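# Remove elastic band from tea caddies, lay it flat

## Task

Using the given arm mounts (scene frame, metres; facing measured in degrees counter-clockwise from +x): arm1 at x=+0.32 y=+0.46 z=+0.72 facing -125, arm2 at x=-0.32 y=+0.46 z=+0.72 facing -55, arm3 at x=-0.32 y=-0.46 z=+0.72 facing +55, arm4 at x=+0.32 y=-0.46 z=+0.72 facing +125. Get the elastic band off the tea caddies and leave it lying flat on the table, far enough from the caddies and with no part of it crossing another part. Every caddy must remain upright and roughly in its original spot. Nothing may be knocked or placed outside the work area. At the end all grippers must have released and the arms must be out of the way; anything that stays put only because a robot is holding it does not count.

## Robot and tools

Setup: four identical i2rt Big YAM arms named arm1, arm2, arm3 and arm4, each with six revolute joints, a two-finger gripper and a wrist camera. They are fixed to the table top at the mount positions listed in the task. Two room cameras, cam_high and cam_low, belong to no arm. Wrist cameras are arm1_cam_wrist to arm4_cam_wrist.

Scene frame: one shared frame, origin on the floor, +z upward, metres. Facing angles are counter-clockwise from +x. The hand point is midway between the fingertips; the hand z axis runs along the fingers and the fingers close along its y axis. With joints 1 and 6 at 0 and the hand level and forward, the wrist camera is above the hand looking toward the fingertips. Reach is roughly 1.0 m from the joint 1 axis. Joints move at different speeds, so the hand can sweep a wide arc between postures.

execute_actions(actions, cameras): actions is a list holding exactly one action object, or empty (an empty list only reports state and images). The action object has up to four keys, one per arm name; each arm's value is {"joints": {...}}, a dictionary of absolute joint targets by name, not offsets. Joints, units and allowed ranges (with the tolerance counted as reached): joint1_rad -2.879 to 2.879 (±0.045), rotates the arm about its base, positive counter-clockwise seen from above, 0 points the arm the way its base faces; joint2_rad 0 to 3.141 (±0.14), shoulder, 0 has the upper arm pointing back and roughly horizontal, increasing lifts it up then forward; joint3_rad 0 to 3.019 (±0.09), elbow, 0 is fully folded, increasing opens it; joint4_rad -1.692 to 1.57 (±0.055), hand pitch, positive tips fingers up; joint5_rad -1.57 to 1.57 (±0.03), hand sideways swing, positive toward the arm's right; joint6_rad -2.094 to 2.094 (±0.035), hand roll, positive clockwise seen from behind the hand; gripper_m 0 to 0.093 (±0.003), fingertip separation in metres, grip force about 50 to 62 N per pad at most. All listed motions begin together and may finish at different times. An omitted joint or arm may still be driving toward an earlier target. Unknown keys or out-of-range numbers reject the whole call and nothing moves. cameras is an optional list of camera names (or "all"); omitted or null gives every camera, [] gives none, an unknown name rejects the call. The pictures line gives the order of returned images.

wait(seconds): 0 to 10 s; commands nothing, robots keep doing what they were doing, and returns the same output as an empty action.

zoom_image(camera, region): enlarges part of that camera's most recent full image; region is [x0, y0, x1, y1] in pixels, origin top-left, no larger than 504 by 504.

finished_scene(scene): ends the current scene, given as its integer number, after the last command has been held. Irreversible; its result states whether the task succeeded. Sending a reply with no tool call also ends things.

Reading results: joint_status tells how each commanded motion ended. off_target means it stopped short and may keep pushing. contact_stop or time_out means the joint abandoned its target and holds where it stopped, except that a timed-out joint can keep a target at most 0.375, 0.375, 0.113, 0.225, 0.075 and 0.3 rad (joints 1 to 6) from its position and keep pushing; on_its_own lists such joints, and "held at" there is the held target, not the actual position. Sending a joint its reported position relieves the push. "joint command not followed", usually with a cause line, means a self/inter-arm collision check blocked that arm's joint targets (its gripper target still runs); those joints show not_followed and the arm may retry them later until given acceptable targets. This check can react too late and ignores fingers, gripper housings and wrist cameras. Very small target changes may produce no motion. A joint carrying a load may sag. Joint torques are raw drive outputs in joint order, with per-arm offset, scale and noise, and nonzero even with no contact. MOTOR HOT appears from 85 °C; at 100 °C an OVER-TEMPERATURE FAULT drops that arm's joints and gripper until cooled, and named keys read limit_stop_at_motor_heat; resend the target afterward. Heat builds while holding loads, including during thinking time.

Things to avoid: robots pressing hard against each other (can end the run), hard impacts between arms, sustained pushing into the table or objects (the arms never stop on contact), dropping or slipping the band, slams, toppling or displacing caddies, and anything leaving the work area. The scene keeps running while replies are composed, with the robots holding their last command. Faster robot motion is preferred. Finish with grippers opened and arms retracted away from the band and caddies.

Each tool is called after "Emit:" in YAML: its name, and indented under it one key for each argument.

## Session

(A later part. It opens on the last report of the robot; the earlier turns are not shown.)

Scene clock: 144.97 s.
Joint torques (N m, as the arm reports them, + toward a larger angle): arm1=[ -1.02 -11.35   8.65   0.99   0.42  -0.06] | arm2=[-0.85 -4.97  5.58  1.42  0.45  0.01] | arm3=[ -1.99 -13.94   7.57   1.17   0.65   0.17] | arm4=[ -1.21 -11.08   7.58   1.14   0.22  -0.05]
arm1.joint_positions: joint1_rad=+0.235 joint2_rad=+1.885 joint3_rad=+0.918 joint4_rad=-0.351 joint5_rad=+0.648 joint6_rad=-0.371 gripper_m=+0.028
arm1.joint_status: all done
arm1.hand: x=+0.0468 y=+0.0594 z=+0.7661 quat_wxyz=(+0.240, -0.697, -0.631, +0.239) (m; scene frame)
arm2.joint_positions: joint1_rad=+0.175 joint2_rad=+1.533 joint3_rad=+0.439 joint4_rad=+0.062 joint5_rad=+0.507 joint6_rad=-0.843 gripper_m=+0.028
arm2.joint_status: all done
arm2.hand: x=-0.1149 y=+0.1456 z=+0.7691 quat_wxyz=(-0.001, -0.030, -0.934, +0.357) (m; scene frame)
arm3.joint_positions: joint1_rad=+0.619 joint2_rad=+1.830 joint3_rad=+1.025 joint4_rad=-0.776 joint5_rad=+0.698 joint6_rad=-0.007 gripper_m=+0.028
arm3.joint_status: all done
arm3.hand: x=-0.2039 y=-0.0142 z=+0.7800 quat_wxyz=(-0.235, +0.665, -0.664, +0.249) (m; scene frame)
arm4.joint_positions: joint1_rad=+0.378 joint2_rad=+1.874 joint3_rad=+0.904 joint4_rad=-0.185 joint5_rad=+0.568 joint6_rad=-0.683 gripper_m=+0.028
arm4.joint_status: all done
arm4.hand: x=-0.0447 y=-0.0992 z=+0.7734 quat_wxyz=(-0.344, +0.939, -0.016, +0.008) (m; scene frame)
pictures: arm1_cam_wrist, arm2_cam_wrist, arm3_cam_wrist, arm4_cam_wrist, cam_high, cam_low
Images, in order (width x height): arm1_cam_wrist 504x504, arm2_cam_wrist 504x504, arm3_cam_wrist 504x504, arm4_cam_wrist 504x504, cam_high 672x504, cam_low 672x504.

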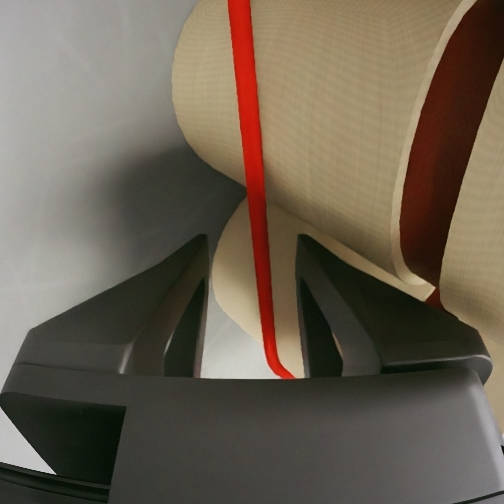

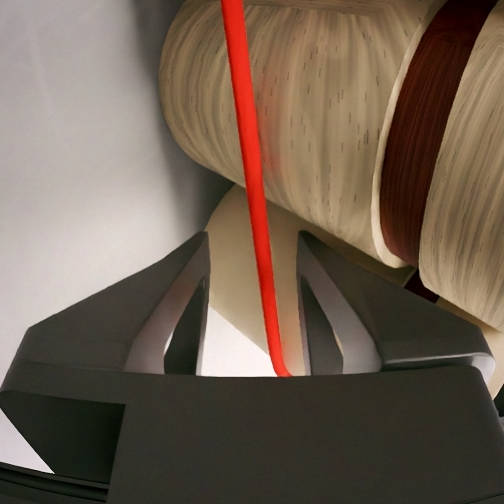

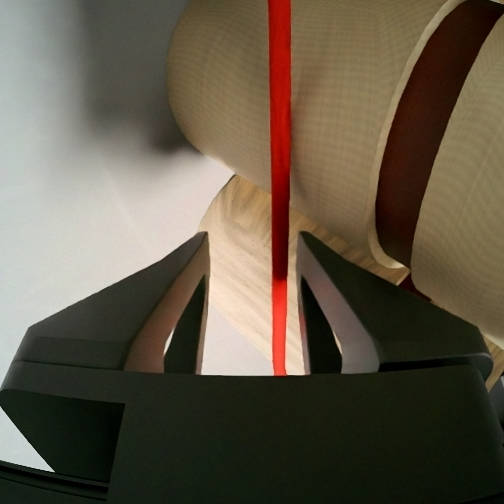

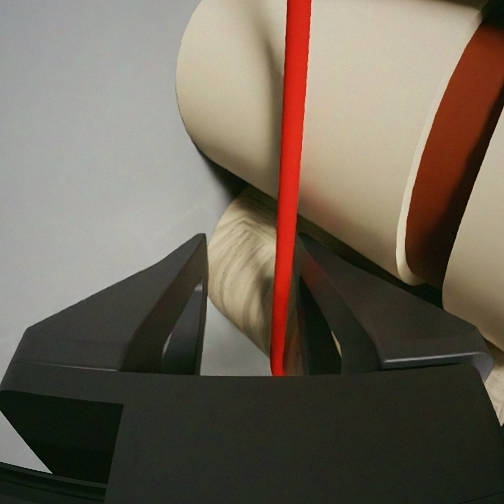

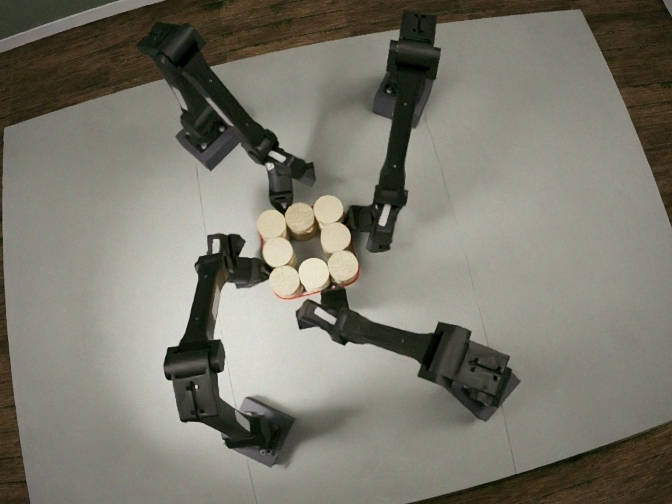

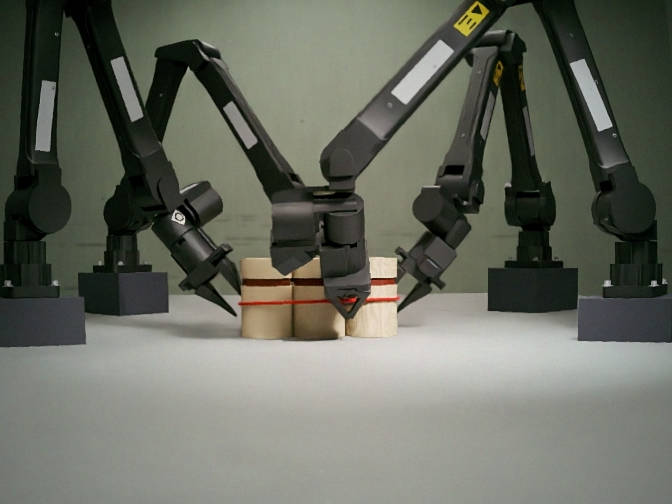

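Lower arms 1, 2 slightly, then close.

Emit:
execute_actions:
  actions:
    - {"arm1":{"joints":{"joint2_rad":1.915}},"arm2":{"joints":{"joint2_rad":1.575,"joint4_rad":0.09}}}
  cameras: []

Emit:
execute_actions:
  actions:
    - {"arm1":{"joints":{"gripper_m":0}},"arm2":{"joints":{"gripper_m":0}},"arm3":{"joints":{"gripper_m":0}},"arm4":{"joints":{"gripper_m":0}}}

Scene clock: 149.50 s.
Joint torques (N m, as the arm reports them, + toward a larger angle): arm1=[ -0.75 -10.45   8.61   0.86   0.42  -0.06] | arm2=[-1.45 -4.74  5.25  1.34  0.46 -0.01] | arm3=[ -1.83 -13.92   7.58   1.18   0.66   0.17] | arm4=[ -1.19 -11.28   7.5    1.15   0.22  -0.06]
arm1.joint_positions: joint1_rad=+0.235 joint2_rad=+1.893 joint3_rad=+0.918 joint4_rad=-0.348 joint5_rad=+0.648 joint6_rad=-0.371 gripper_m=+0.028
arm1.joint_status: all done
arm1.hand: x=+0.0470 y=+0.0599 z=+0.7629 quat_wxyz=(+0.241, -0.697, -0.632, +0.237) (m; scene frame)
arm2.joint_positions: joint1_rad=+0.175 joint2_rad=+1.560 joint3_rad=+0.439 joint4_rad=+0.077 joint5_rad=+0.507 joint6_rad=-0.843 gripper_m=+0.028
arm2.joint_status: all done
arm2.hand: x=-0.1159 y=+0.1464 z=+0.7615 quat_wxyz=(+0.003, -0.028, -0.935, +0.354) (m; scene frame)
arm3.joint_positions: joint1_rad=+0.619 joint2_rad=+1.830 joint3_rad=+1.025 joint4_rad=-0.776 joint5_rad=+0.698 joint6_rad=-0.007 gripper_m=+0.028
arm3.joint_status: not commanded
arm3.hand: x=-0.2039 y=-0.0142 z=+0.7800 quat_wxyz=(-0.235, +0.665, -0.664, +0.249) (m; scene frame)
arm4.joint_positions: joint1_rad=+0.378 joint2_rad=+1.874 joint3_rad=+0.904 joint4_rad=-0.185 joint5_rad=+0.568 joint6_rad=-0.683 gripper_m=+0.028
arm4.joint_status: not commanded
arm4.hand: x=-0.0447 y=-0.0992 z=+0.7734 quat_wxyz=(-0.344, +0.939, -0.016, +0.008) (m; scene frame)
pictures: none
No camera images: the call's "cameras" was empty. Leave "cameras" out to get every camera's image.

Scene clock: 150.03 s.
Joint torques (N m, as the arm reports them, + toward a larger angle): arm1=[ -0.66 -10.43   8.58   0.85   0.4   -0.06] | arm2=[-0.88 -5.07  5.29  1.37  0.38 -0.03] | arm3=[ -1.92 -13.87   7.56   1.2    0.66   0.18] | arm4=[ -1.19 -11.36   7.61   1.09   0.22  -0.06]
arm1.joint_positions: joint1_rad=+0.235 joint2_rad=+1.896 joint3_rad=+0.918 joint4_rad=-0.348 joint5_rad=+0.648 joint6_rad=-0.371 gripper_m=+0.002
arm1.joint_status: all done
arm1.hand: x=+0.0471 y=+0.0604 z=+0.7618 quat_wxyz=(+0.242, -0.697, -0.632, +0.236) (m; scene frame)
arm2.joint_positions: joint1_rad=+0.175 joint2_rad=+1.560 joint3_rad=+0.439 joint4_rad=+0.077 joint5_rad=+0.508 joint6_rad=-0.843 gripper_m=+0.003
arm2.joint_status: all done
arm2.hand: x=-0.1160 y=+0.1462 z=+0.7616 quat_wxyz=(+0.004, -0.029, -0.935, +0.354) (m; scene frame)
arm3.joint_positions: joint1_rad=+0.619 joint2_rad=+1.830 joint3_rad=+1.025 joint4_rad=-0.776 joint5_rad=+0.698 joint6_rad=-0.007 gripper_m=+0.003
arm3.joint_status: all done
arm3.hand: x=-0.2039 y=-0.0142 z=+0.7800 quat_wxyz=(-0.235, +0.665, -0.664, +0.249) (m; scene frame)
arm4.joint_positions: joint1_rad=+0.378 joint2_rad=+1.874 joint3_rad=+0.904 joint4_rad=-0.184 joint5_rad=+0.568 joint6_rad=-0.683 gripper_m=+0.002
arm4.joint_status: all done
arm4.hand: x=-0.0447 y=-0.0992 z=+0.7734 quat_wxyz=(-0.344, +0.939, -0.016, +0.007) (m; scene frame)
pictures: arm1_cam_wrist, arm2_cam_wrist, arm3_cam_wrist, arm4_cam_wrist, cam_high, cam_low
Images, in order (width x height): arm1_cam_wrist 504x504, arm2_cam_wrist 504x504, arm3_cam_wrist 504x504, arm4_cam_wrist 504x504, cam_high 672x504, cam_low 672x504.

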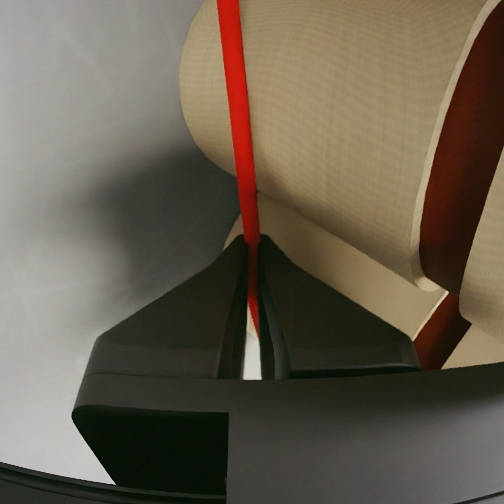

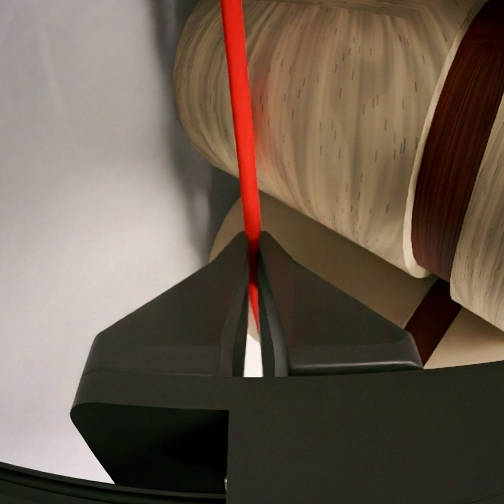

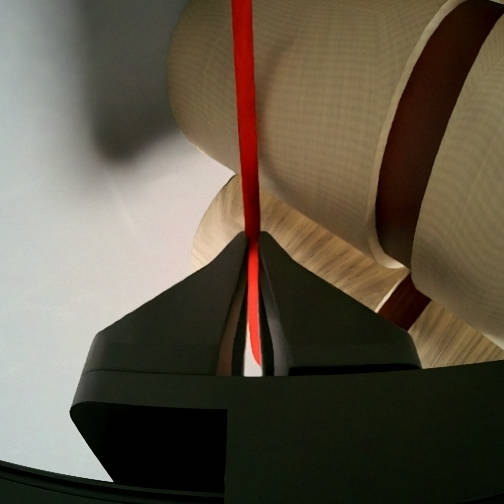

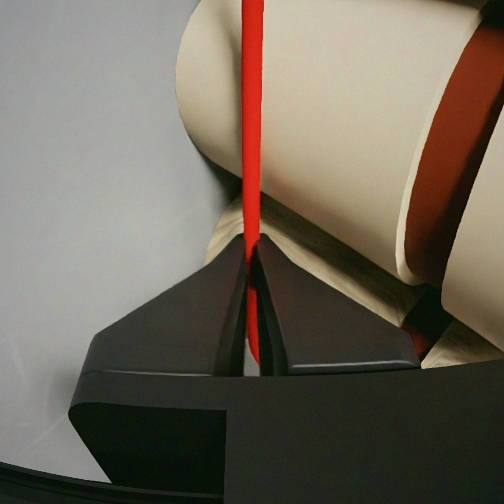

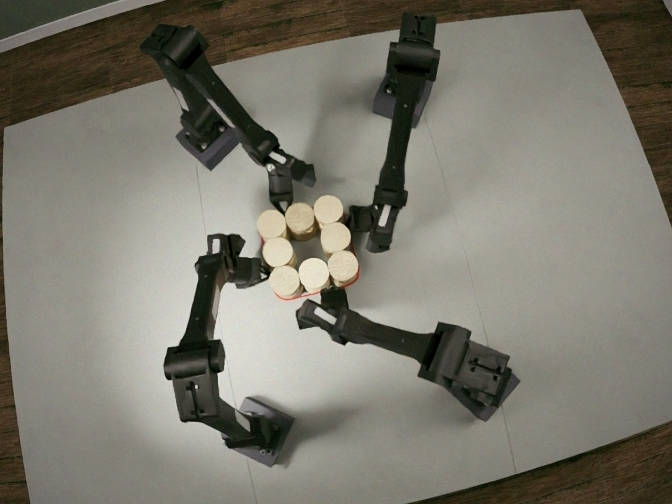

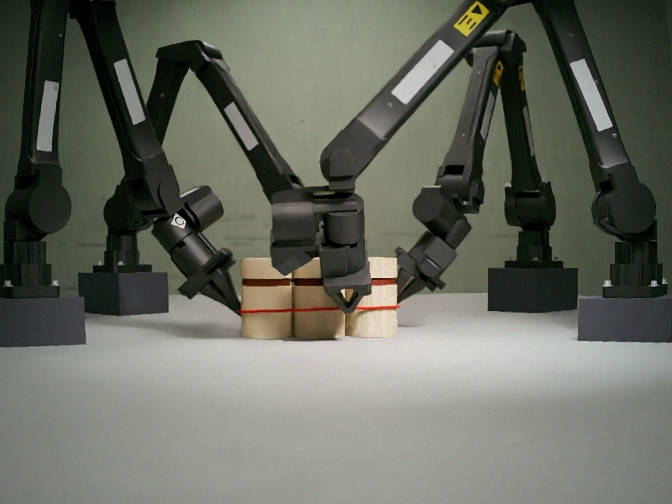

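Emit:
execute_actions:
  actions:
    - {"arm1":{"joints":{"gripper_m":0.018}},"arm2":{"joints":{"gripper_m":0.018}},"arm3":{"joints":{"gripper_m":0.018}},"arm4":{"joints":{"gripper_m":0.018}}}
  cameras: ["cam_low"]

Emit:
execute_actions:
  actions:
    - {"arm1":{"joints":{"joint1_rad":0.212,"joint2_rad":1.932,"joint4_rad":-0.30}},"arm2":{"joints":{"joint1_rad":0.152,"joint2_rad":1.613,"joint4_rad":0.15}},"arm3":{"joints":{"joint1_rad":0.59,"joint2_rad":1.864,"joint4_rad":-0.735}},"arm4":{"joints":{"joint1_rad":0.36,"joint2_rad":1.908,"joint4_rad":-0.126}}}

Scene clock: 160.63 s.
Joint torques (N m, as the arm reports them, + toward a larger angle): arm1=[ -0.82 -10.55   8.62   0.85   0.4   -0.05] | arm2=[-1.44 -4.36  5.43  1.5   0.39  0.  ] | arm3=[ -1.88 -13.84   7.56   1.22   0.66   0.18] | arm4=[ -1.16 -11.38   7.5    1.11   0.22  -0.06]
arm1.joint_positions: joint1_rad=+0.235 joint2_rad=+1.896 joint3_rad=+0.918 joint4_rad=-0.348 joint5_rad=+0.648 joint6_rad=-0.371 gripper_m=+0.018
arm1.joint_status: all done
arm1.hand: x=+0.0471 y=+0.0605 z=+0.7616 quat_wxyz=(+0.242, -0.697, -0.632, +0.236) (m; scene frame)
arm2.joint_positions: joint1_rad=+0.175 joint2_rad=+1.560 joint3_rad=+0.439 joint4_rad=+0.077 joint5_rad=+0.508 joint6_rad=-0.843 gripper_m=+0.018
arm2.joint_status: all done
arm2.hand: x=-0.1160 y=+0.1462 z=+0.7616 quat_wxyz=(+0.004, -0.029, -0.935, +0.354) (m; scene frame)
arm3.joint_positions: joint1_rad=+0.619 joint2_rad=+1.830 joint3_rad=+1.025 joint4_rad=-0.776 joint5_rad=+0.698 joint6_rad=-0.007 gripper_m=+0.018
arm3.joint_status: all done
arm3.hand: x=-0.2039 y=-0.0142 z=+0.7800 quat_wxyz=(-0.235, +0.665, -0.664, +0.249) (m; scene frame)
arm4.joint_positions: joint1_rad=+0.378 joint2_rad=+1.874 joint3_rad=+0.904 joint4_rad=-0.184 joint5_rad=+0.568 joint6_rad=-0.683 gripper_m=+0.018
arm4.joint_status: all done
arm4.hand: x=-0.0447 y=-0.0992 z=+0.7734 quat_wxyz=(-0.344, +0.939, -0.016, +0.007) (m; scene frame)
pictures: cam_low
Images, in order (width x height): cam_low 672x504.

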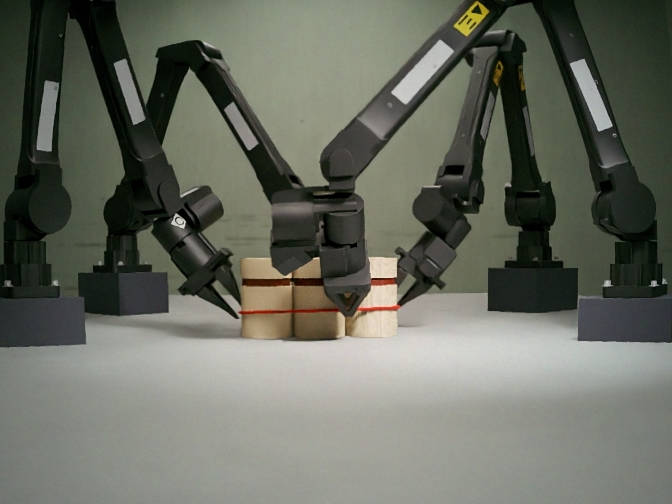

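Scene clock: 161.33 s.
Joint torques (N m, as the arm reports them, + toward a larger angle): arm1=[ -1.39 -10.89   8.44   1.11   0.43  -0.05] | arm2=[-0.55 -4.88  5.    1.51  0.42  0.03] | arm3=[ -1.82 -14.09   7.44   1.13   0.67   0.17] | arm4=[ -1.36 -11.21   7.39   1.17   0.22  -0.05]
arm1.joint_positions: joint1_rad=+0.225 joint2_rad=+1.914 joint3_rad=+0.918 joint4_rad=-0.313 joint5_rad=+0.647 joint6_rad=-0.371 gripper_m=+0.018
arm1.joint_status: all done
arm1.hand: x=+0.0420 y=+0.0595 z=+0.7551 quat_wxyz=(+0.239, -0.701, -0.627, +0.242) (m; scene frame)
arm2.joint_positions: joint1_rad=+0.161 joint2_rad=+1.598 joint3_rad=+0.439 joint4_rad=+0.136 joint5_rad=+0.508 joint6_rad=-0.843 gripper_m=+0.018
arm2.joint_status: all done
arm2.hand: x=-0.1169 y=+0.1397 z=+0.7552 quat_wxyz=(-0.001, -0.038, -0.932, +0.360) (m; scene frame)
arm3.joint_positions: joint1_rad=+0.604 joint2_rad=+1.850 joint3_rad=+1.025 joint4_rad=-0.749 joint5_rad=+0.698 joint6_rad=-0.007 gripper_m=+0.018
arm3.joint_status: all done
arm3.hand: x=-0.1975 y=-0.0130 z=+0.7715 quat_wxyz=(-0.236, +0.659, -0.670, +0.248) (m; scene frame)
arm4.joint_positions: joint1_rad=+0.368 joint2_rad=+1.892 joint3_rad=+0.904 joint4_rad=-0.139 joint5_rad=+0.568 joint6_rad=-0.683 gripper_m=+0.018
arm4.joint_status: all done
arm4.hand: x=-0.0461 y=-0.0925 z=+0.7687 quat_wxyz=(-0.351, +0.936, -0.024, -0.002) (m; scene frame)
pictures: arm1_cam_wrist, arm2_cam_wrist, arm3_cam_wrist, arm4_cam_wrist, cam_high, cam_low
Images, in order (width x height): arm1_cam_wrist 504x504, arm2_cam_wrist 504x504, arm3_cam_wrist 504x504, arm4_cam_wrist 504x504, cam_high 672x504, cam_low 672x504.

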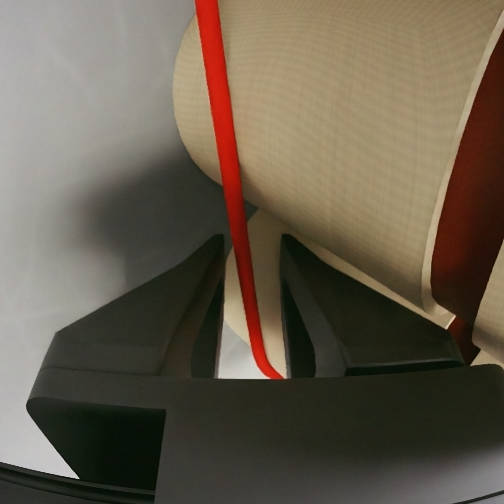

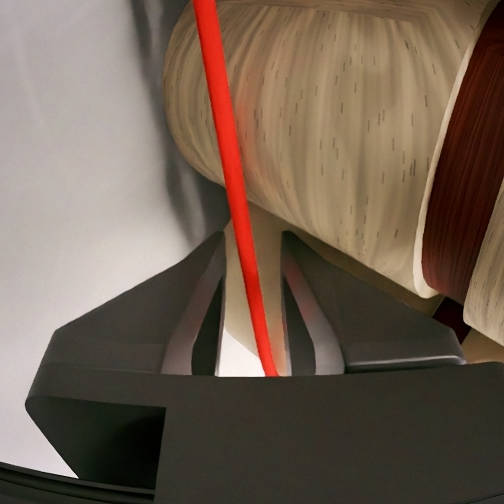

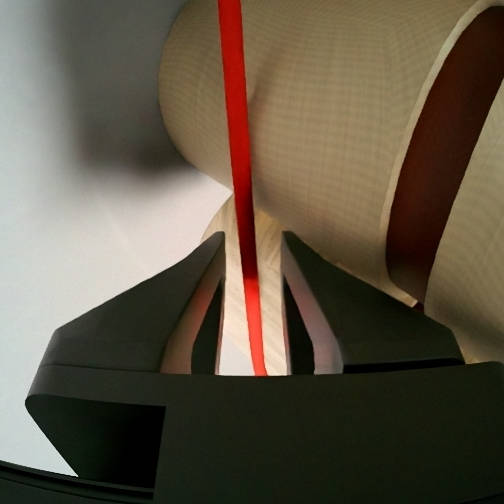

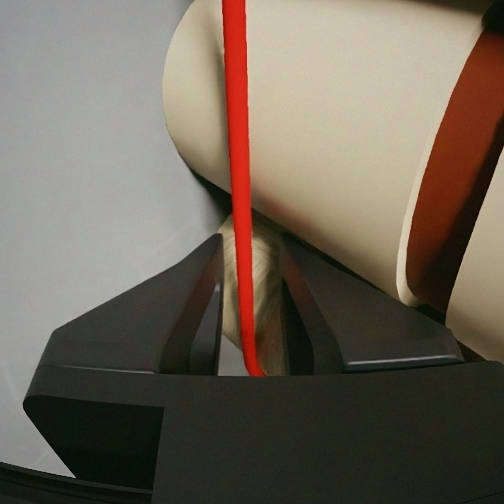

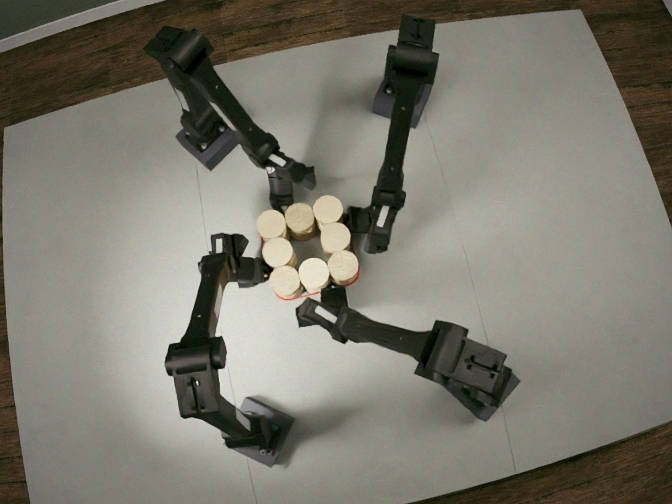

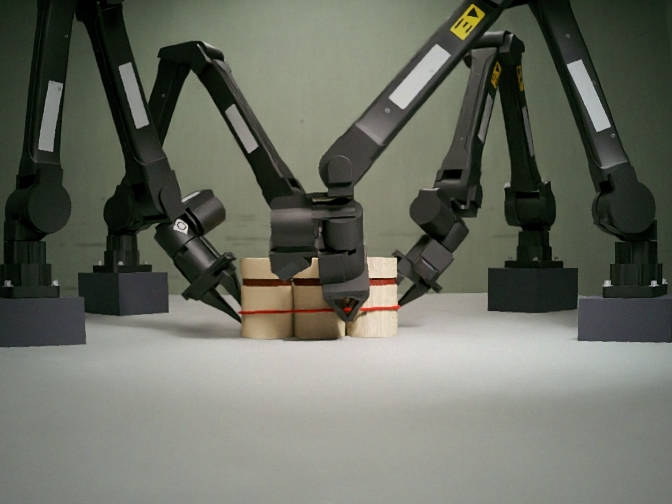

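Emit:
execute_actions:
  actions:
    - {"arm1":{"joints":{"gripper_m":0}},"arm2":{"joints":{"gripper_m":0}},"arm3":{"joints":{"gripper_m":0}},"arm4":{"joints":{"gripper_m":0}}}
  cameras: ["cam_low"]

Emit:
execute_actions:
  actions:
    - {"arm1":{"joints":{"joint1_rad":0.29,"joint2_rad":1.85,"joint3_rad":0.87}},"arm2":{"joints":{"joint1_rad":0.225,"joint2_rad":1.50,"joint3_rad":0.372}},"arm3":{"joints":{"joint1_rad":0.678,"joint2_rad":1.80,"joint3_rad":1.005}},"arm4":{"joints":{"joint1_rad":0.42,"joint2_rad":1.815,"joint3_rad":0.834}}}

Scene clock: 176.60 s.
Joint torques (N m, as the arm reports them, + toward a larger angle): arm1=[ -1.31 -10.81   8.57   1.1    0.43  -0.06] | arm2=[-1.43 -5.24  5.06  1.39  0.4  -0.03] | arm3=[ -1.76 -14.13   7.44   1.11   0.65   0.18] | arm4=[ -1.67 -10.75   7.41   1.16   0.21  -0.05]
arm1.joint_positions: joint1_rad=+0.223 joint2_rad=+1.914 joint3_rad=+0.918 joint4_rad=-0.313 joint5_rad=+0.647 joint6_rad=-0.371 gripper_m=+0.002
arm1.joint_status: all done
arm1.hand: x=+0.0412 y=+0.0600 z=+0.7551 quat_wxyz=(+0.240, -0.702, -0.626, +0.242) (m; scene frame)
arm2.joint_positions: joint1_rad=+0.161 joint2_rad=+1.598 joint3_rad=+0.439 joint4_rad=+0.136 joint5_rad=+0.508 joint6_rad=-0.843 gripper_m=+0.003
arm2.joint_status: all done
arm2.hand: x=-0.1168 y=+0.1396 z=+0.7553 quat_wxyz=(-0.001, -0.038, -0.932, +0.361) (m; scene frame)
arm3.joint_positions: joint1_rad=+0.604 joint2_rad=+1.850 joint3_rad=+1.025 joint4_rad=-0.749 joint5_rad=+0.698 joint6_rad=-0.007 gripper_m=+0.003
arm3.joint_status: gripper_m off_target (ended at +0.003, target +0.000)
arm3.hand: x=-0.1975 y=-0.0130 z=+0.7715 quat_wxyz=(-0.236, +0.659, -0.670, +0.248) (m; scene frame)
arm4.joint_positions: joint1_rad=+0.368 joint2_rad=+1.892 joint3_rad=+0.904 joint4_rad=-0.139 joint5_rad=+0.568 joint6_rad=-0.683 gripper_m=+0.003
arm4.joint_status: all done
arm4.hand: x=-0.0460 y=-0.0924 z=+0.7687 quat_wxyz=(-0.351, +0.936, -0.024, -0.002) (m; scene frame)
pictures: cam_low
Images, in order (width x height): cam_low 672x504.

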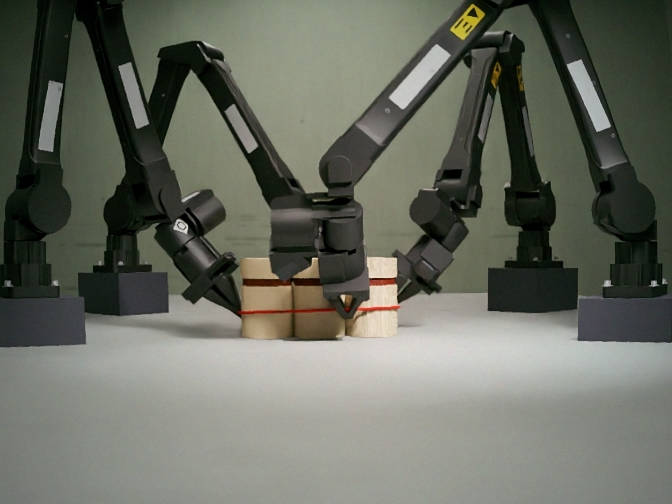

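Scene clock: 177.43 s.
Joint torques (N m, as the arm reports them, + toward a larger angle): arm1=[  0.76 -13.05   5.78   0.79   0.24  -0.05] | arm2=[ 0.15 -6.17  4.89  1.16  0.28  0.02] | arm3=[  0.72 -18.03   6.56   0.96   0.39   0.17] | arm4=[ -0.27 -12.36   4.34   0.89   0.12  -0.05]
arm1.joint_positions: joint1_rad=+0.283 joint2_rad=+1.866 joint3_rad=+0.871 joint4_rad=-0.305 joint5_rad=+0.652 joint6_rad=-0.372 gripper_m=+0.002
arm1.joint_status: all done
arm1.hand: x=+0.0696 y=+0.0581 z=+0.7650 quat_wxyz=(+0.233, -0.683, -0.645, +0.253) (m; scene frame)
arm2.joint_positions: joint1_rad=+0.217 joint2_rad=+1.506 joint3_rad=+0.374 joint4_rad=+0.146 joint5_rad=+0.510 joint6_rad=-0.845 gripper_m=+0.003
arm2.joint_status: all done
arm2.hand: x=-0.1132 y=+0.1637 z=+0.7695 quat_wxyz=(-0.023, -0.016, -0.928, +0.372) (m; scene frame)
arm3.joint_positions: joint1_rad=+0.664 joint2_rad=+1.829 joint3_rad=+1.004 joint4_rad=-0.744 joint5_rad=+0.705 joint6_rad=-0.007 gripper_m=+0.003
arm3.joint_status: all done
arm3.hand: x=-0.2233 y=-0.0128 z=+0.7755 quat_wxyz=(-0.246, +0.677, -0.650, +0.242) (m; scene frame)
arm4.joint_positions: joint1_rad=+0.413 joint2_rad=+1.829 joint3_rad=+0.842 joint4_rad=-0.131 joint5_rad=+0.571 joint6_rad=-0.684 gripper_m=+0.003
arm4.joint_status: all done
arm4.hand: x=-0.0453 y=-0.1197 z=+0.7804 quat_wxyz=(-0.353, +0.935, -0.004, -0.012) (m; scene frame)
pictures: arm1_cam_wrist, arm2_cam_wrist, arm3_cam_wrist, arm4_cam_wrist, cam_high, cam_low
Images, in order (width x height): arm1_cam_wrist 504x504, arm2_cam_wrist 504x504, arm3_cam_wrist 504x504, arm4_cam_wrist 504x504, cam_high 672x504, cam_low 672x504.

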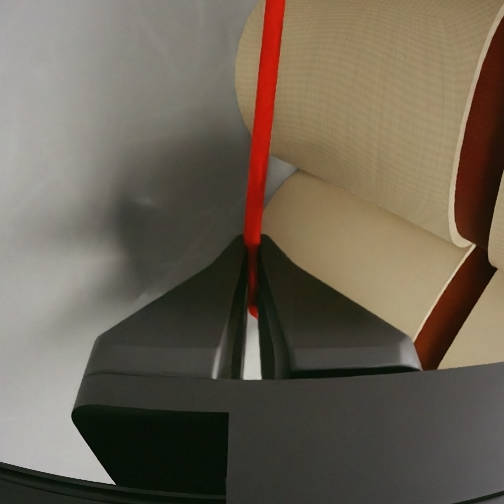

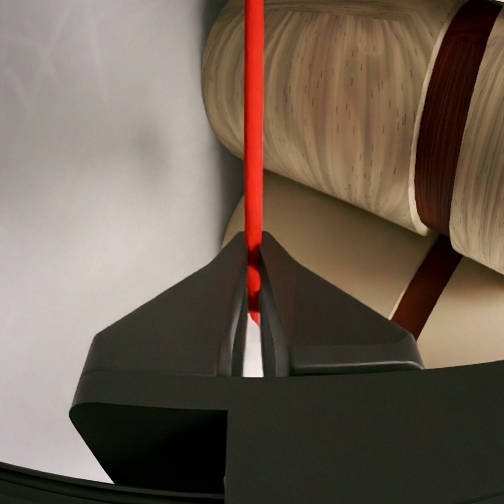

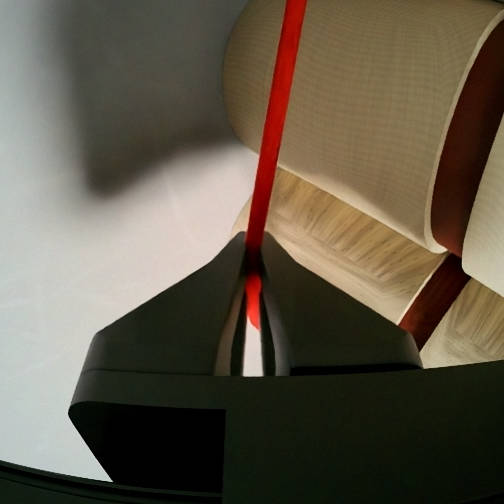

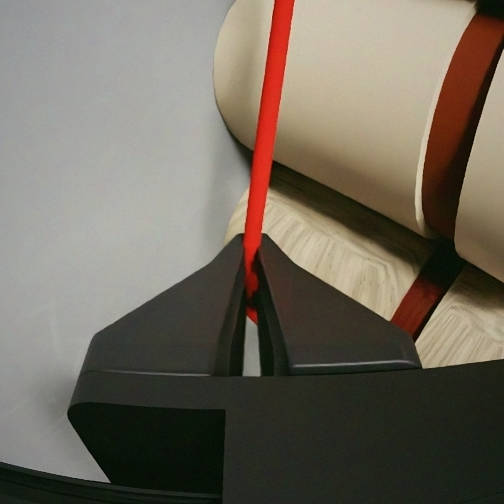

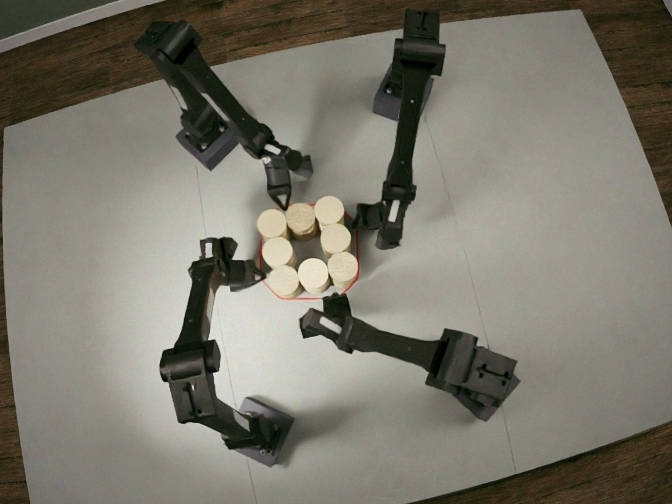

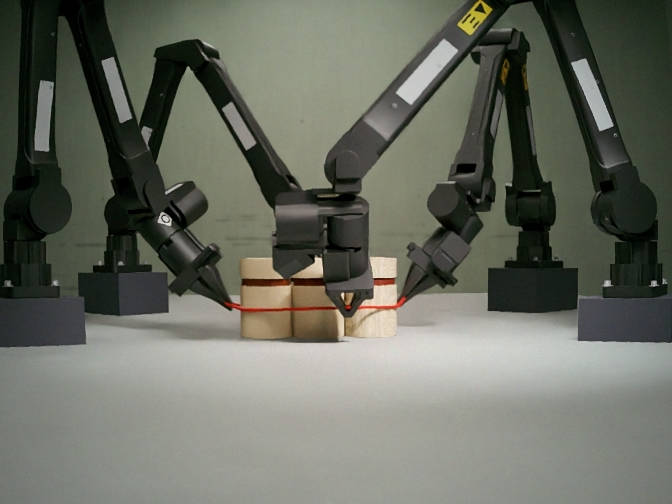

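Emit:
execute_actions:
  actions:
    - {"arm1":{"joints":{"joint1_rad":0.14,"joint2_rad":1.67,"joint3_rad":0.75,"joint4_rad":-0.36,"joint5_rad":0.325,"joint6_rad":-0.93}},"arm2":{"joints":{"joint1_rad":-0.05,"joint2_rad":1.35,"joint3_rad":0.44,"joint4_rad":-0.27,"joint5_rad":0.255,"joint6_rad":-1.37}},"arm3":{"joints":{"joint1_rad":0.565,"joint2_rad":1.555,"joint3_rad":0.795,"joint4_rad":-0.64,"joint5_rad":0.35,"joint6_rad":-0.52}},"arm4":{"joints":{"joint1_rad":0.214,"joint2_rad":1.69,"joint3_rad":0.785,"joint4_rad":-0.37,"joint5_rad":0.285,"joint6_rad":-1.22}}}
  cameras: ["cam_high","cam_low"]

Emit:
execute_actions:
  actions:
    - {"arm1":{"joints":{"joint1_rad":-0.10,"joint2_rad":1.515,"joint3_rad":0.63,"joint4_rad":-0.41,"joint5_rad":0,"joint6_rad":-1.49}},"arm2":{"joints":{"joint1_rad":-0.33,"joint2_rad":1.255,"joint3_rad":0.48,"joint4_rad":-0.50,"joint5_rad":0,"joint6_rad":-1.9}},"arm3":{"joints":{"joint1_rad":0.37,"joint2_rad":1.32,"joint3_rad":0.585,"joint4_rad":-0.54,"joint5_rad":0,"joint6_rad":-1.04}},"arm4":{"joints":{"joint1_rad":0.015,"joint2_rad":1.605,"joint3_rad":0.728,"joint4_rad":-0.42,"joint5_rad":0,"joint6_rad":-1.75}}}

Scene clock: 196.03 s.
Joint torques (N m, as the arm reports them, + toward a larger angle): arm1=[ 0.42 -9.66  6.   -0.06 -0.37 -0.06] | arm2=[-1.27 -4.62  6.15 -0.67  0.3  -0.05] | arm3=[  1.66 -12.31   6.78   0.9   -0.7    0.  ] | arm4=[-1.47 -9.42  4.31 -1.24  0.21 -0.06]
arm1.joint_positions: joint1_rad=+0.132 joint2_rad=+1.671 joint3_rad=+0.758 joint4_rad=-0.342 joint5_rad=+0.339 joint6_rad=-0.921 gripper_m=+0.002
arm1.joint_status: all done
arm1.hand: x=+0.0665 y=+0.1027 z=+0.7886 quat_wxyz=(+0.152, -0.546, -0.806, +0.172) (m; scene frame)
arm2.joint_positions: joint1_rad=-0.039 joint2_rad=+1.353 joint3_rad=+0.449 joint4_rad=-0.235 joint5_rad=+0.251 joint6_rad=-1.363 gripper_m=+0.003
arm2.joint_status: all done
arm2.hand: x=-0.1650 y=+0.1508 z=+0.7860 quat_wxyz=(+0.035, +0.159, -0.955, +0.247) (m; scene frame)
arm3.joint_positions: joint1_rad=+0.542 joint2_rad=+1.564 joint3_rad=+0.800 joint4_rad=-0.640 joint5_rad=+0.373 joint6_rad=-0.512 gripper_m=+0.003
arm3.joint_status: all done
arm3.hand: x=-0.2219 y=-0.0655 z=+0.7965 quat_wxyz=(-0.157, +0.815, -0.544, +0.127) (m; scene frame)
arm4.joint_positions: joint1_rad=+0.221 joint2_rad=+1.683 joint3_rad=+0.804 joint4_rad=-0.329 joint5_rad=+0.279 joint6_rad=-1.211 gripper_m=+0.003
arm4.joint_status: all done
arm4.hand: x=+0.0172 y=-0.1102 z=+0.7985 quat_wxyz=(-0.229, +0.953, +0.197, +0.019) (m; scene frame)
pictures: cam_high, cam_low
Images, in order (width x height): cam_high 672x504, cam_low 672x504.

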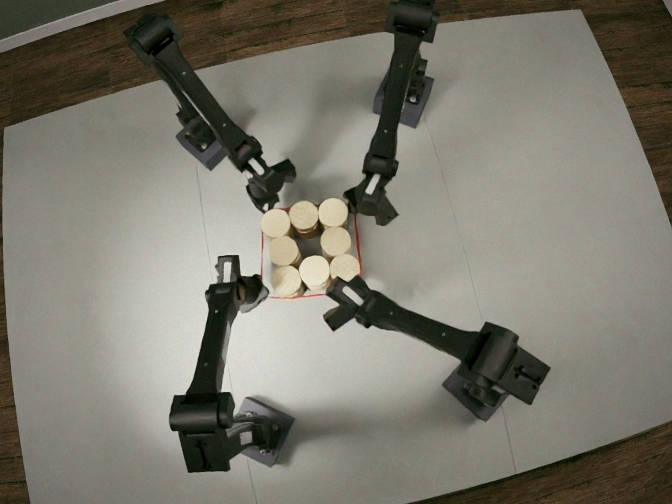

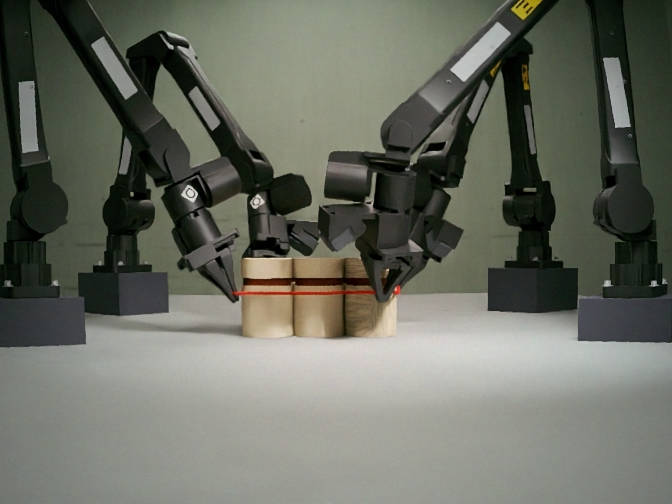

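Scene clock: 198.57 s.
Joint torques (N m, as the arm reports them, + toward a larger angle): arm1=[-0.13 -6.3   3.51 -1.49 -0.27 -0.08] | arm2=[-2.07 -3.92  6.14 -1.53  0.73 -0.03] | arm3=[ 1.04 -7.5   4.68  0.12 -1.15 -0.01] | arm4=[-2.22 -8.32  2.48 -1.89  0.29 -0.1 ]
arm1.joint_positions: joint1_rad=-0.102 joint2_rad=+1.499 joint3_rad=+0.672 joint4_rad=-0.356 joint5_rad=+0.005 joint6_rad=-1.480 gripper_m=+0.002
arm1.joint_status: all done
arm1.hand: x=+0.0463 y=+0.1492 z=+0.8190 quat_wxyz=(+0.062, -0.387, -0.901, +0.187) (m; scene frame)
arm2.joint_positions: joint1_rad=-0.307 joint2_rad=+1.250 joint3_rad=+0.501 joint4_rad=-0.449 joint5_rad=-0.020 joint6_rad=-1.893 gripper_m=+0.003
arm2.joint_status: all done
arm2.hand: x=-0.2106 y=+0.1426 z=+0.8121 quat_wxyz=(-0.005, +0.314, -0.931, +0.187) (m; scene frame)
arm3.joint_positions: joint1_rad=+0.352 joint2_rad=+1.314 joint3_rad=+0.623 joint4_rad=-0.514 joint5_rad=+0.027 joint6_rad=-1.032 gripper_m=+0.003
arm3.joint_status: all done
arm3.hand: x=-0.2126 y=-0.1021 z=+0.8231 quat_wxyz=(-0.180, +0.902, -0.393, -0.010) (m; scene frame)
arm4.joint_positions: joint1_rad=+0.030 joint2_rad=+1.593 joint3_rad=+0.774 joint4_rad=-0.363 joint5_rad=-0.014 joint6_rad=-1.741 gripper_m=+0.003
arm4.joint_status: joint4_rad time_out (moved -0.034 of -0.091); the others done
arm4.on_its_own: joint4_rad reads -0.363 and still pushes toward -0.420 since a time_out
arm4.hand: x=+0.0533 y=-0.0952 z=+0.8182 quat_wxyz=(-0.190, +0.903, +0.383, -0.045) (m; scene frame)
pictures: arm1_cam_wrist, arm2_cam_wrist, arm3_cam_wrist, arm4_cam_wrist, cam_high, cam_low
Images, in order (width x height): arm1_cam_wrist 504x504, arm2_cam_wrist 504x504, arm3_cam_wrist 504x504, arm4_cam_wrist 504x504, cam_high 672x504, cam_low 672x504.

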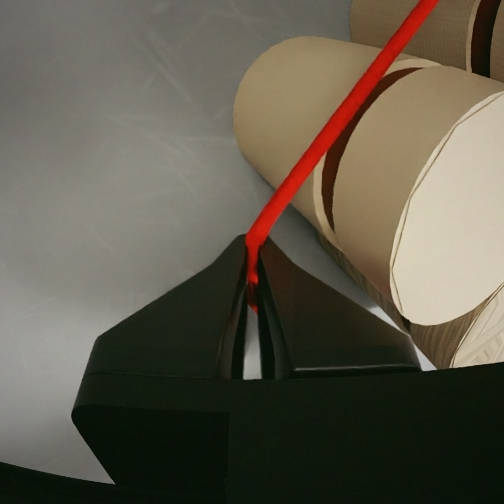

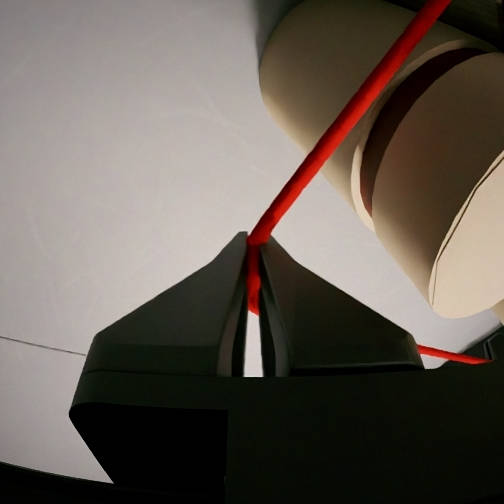

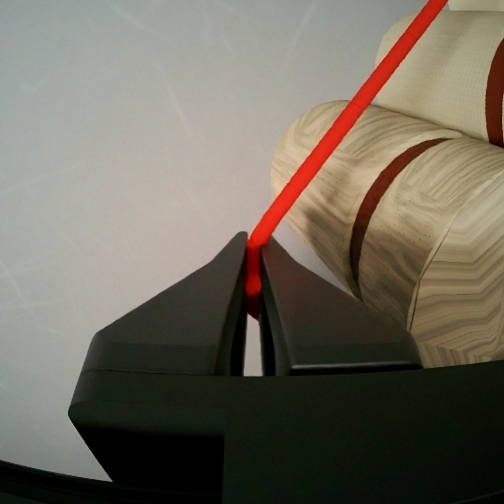

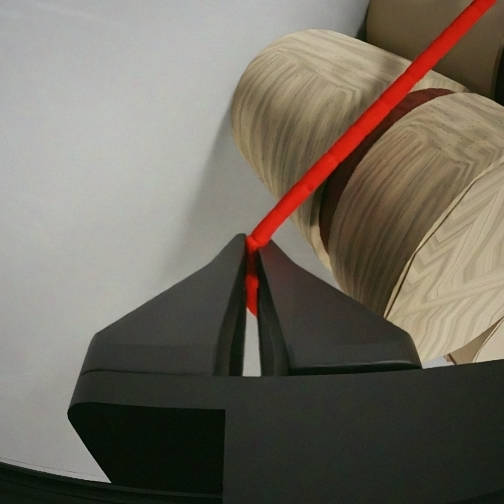

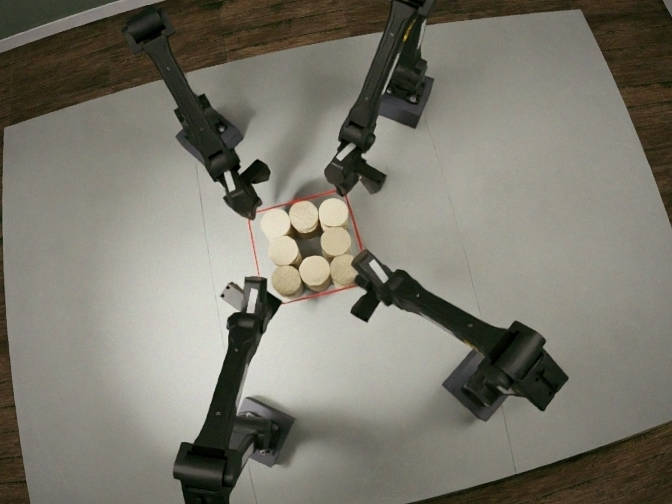

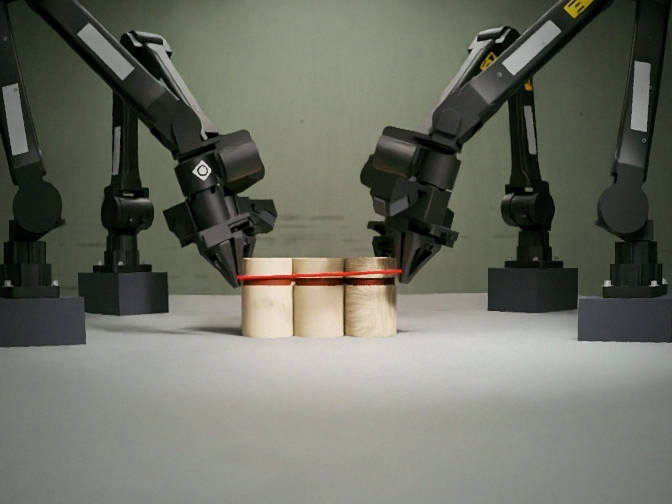

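Emit:
execute_actions:
  actions:
    - {"arm1":{"joints":{"joint4_rad":-0.52}},"arm2":{"joints":{"joint4_rad":-0.57}},"arm3":{"joints":{"joint4_rad":-0.58}},"arm4":{"joints":{"joint4_rad":-0.54,"joint1_rad":0.04}}}

Scene clock: 207.30 s.
Joint torques (N m, as the arm reports them, + toward a larger angle): arm1=[-0.09 -6.28  2.69 -3.05 -0.16 -0.09] | arm2=[-2.9  -3.68  5.22 -2.4   0.87 -0.04] | arm3=[ 1.32 -7.51  4.63 -1.49 -1.1  -0.01] | arm4=[-1.88 -8.25  1.62 -3.21  0.15 -0.11]
arm1.joint_positions: joint1_rad=-0.102 joint2_rad=+1.499 joint3_rad=+0.681 joint4_rad=-0.431 joint5_rad=+0.002 joint6_rad=-1.480 gripper_m=+0.002
arm1.joint_status: joint4_rad time_out (moved -0.076 of -0.164)
arm1.on_its_own: joint4_rad reads -0.431 and still pushes toward -0.520 since a time_out
arm1.hand: x=+0.0552 y=+0.1587 z=+0.8154 quat_wxyz=(+0.051, -0.389, -0.907, +0.156) (m; scene frame)
arm2.joint_positions: joint1_rad=-0.307 joint2_rad=+1.250 joint3_rad=+0.510 joint4_rad=-0.510 joint5_rad=-0.023 joint6_rad=-1.893 gripper_m=+0.003
arm2.joint_status: joint4_rad time_out (moved -0.060 of -0.121)
arm2.on_its_own: joint4_rad reads -0.510 and still pushes toward -0.570 since a time_out
arm2.hand: x=-0.2129 y=+0.1515 z=+0.8107 quat_wxyz=(-0.006, +0.315, -0.935, +0.163) (m; scene frame)
arm3.joint_positions: joint1_rad=+0.352 joint2_rad=+1.314 joint3_rad=+0.623 joint4_rad=-0.514 joint5_rad=+0.026 joint6_rad=-1.032 gripper_m=+0.003
arm3.joint_status: joint4_rad time_out (moved +0.000 of -0.066)
arm3.on_its_own: joint4_rad reads -0.514 and still pushes toward -0.580 since a time_out
arm3.hand: x=-0.2127 y=-0.1020 z=+0.8231 quat_wxyz=(-0.180, +0.902, -0.393, -0.010) (m; scene frame)
arm4.joint_positions: joint1_rad=+0.049 joint2_rad=+1.593 joint3_rad=+0.785 joint4_rad=-0.455 joint5_rad=-0.010 joint6_rad=-1.742 gripper_m=+0.003
arm4.joint_status: joint4_rad time_out (moved -0.092 of -0.177); the others done
arm4.on_its_own: joint4_rad reads -0.455 and still pushes toward -0.540 since a time_out
arm4.hand: x=+0.0564 y=-0.1121 z=+0.8144 quat_wxyz=(-0.151, +0.906, +0.394, -0.036) (m; scene frame)
pictures: arm1_cam_wrist, arm2_cam_wrist, arm3_cam_wrist, arm4_cam_wrist, cam_high, cam_low
Images, in order (width x height): arm1_cam_wrist 504x504, arm2_cam_wrist 504x504, arm3_cam_wrist 504x504, arm4_cam_wrist 504x504, cam_high 672x504, cam_low 672x504.

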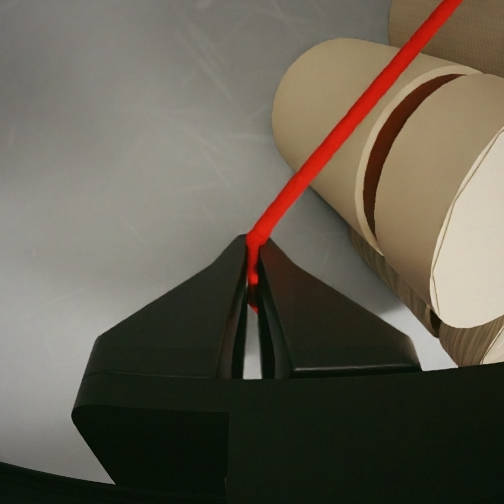

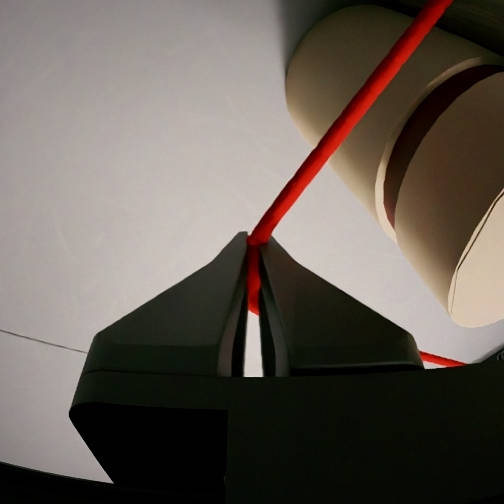

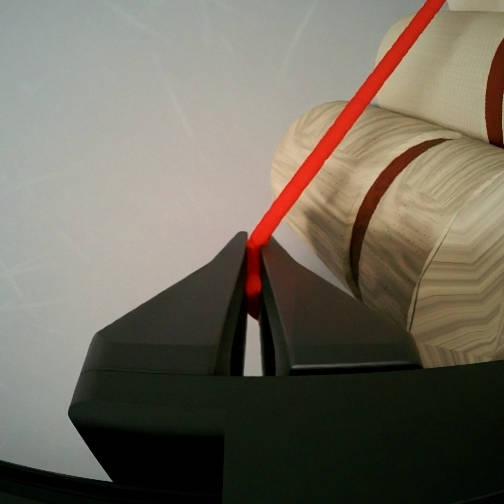

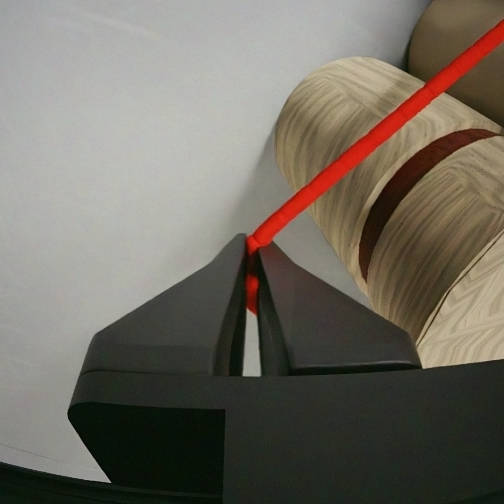

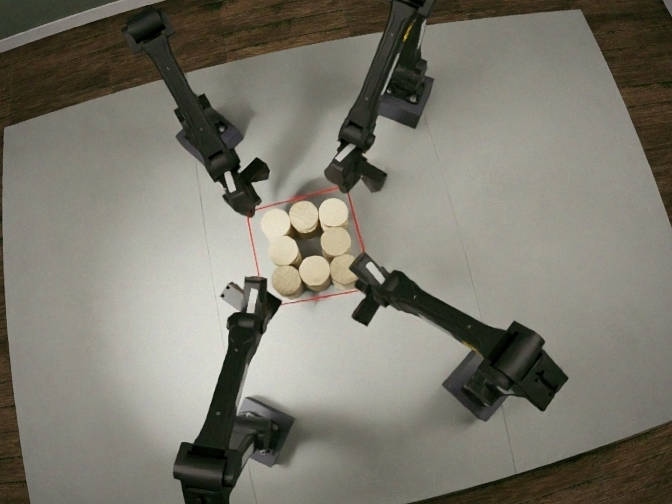

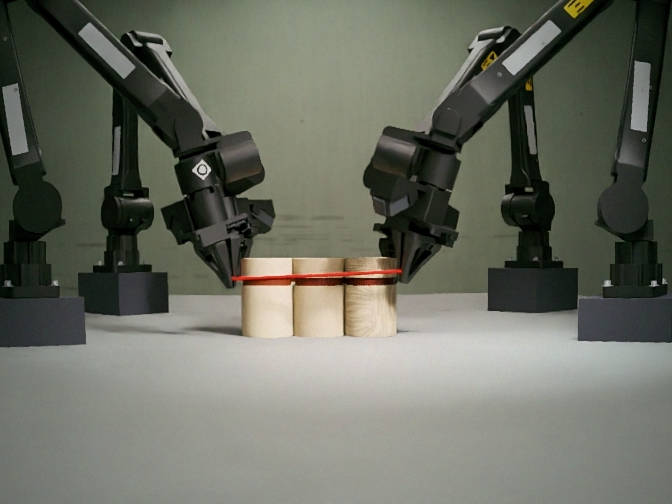

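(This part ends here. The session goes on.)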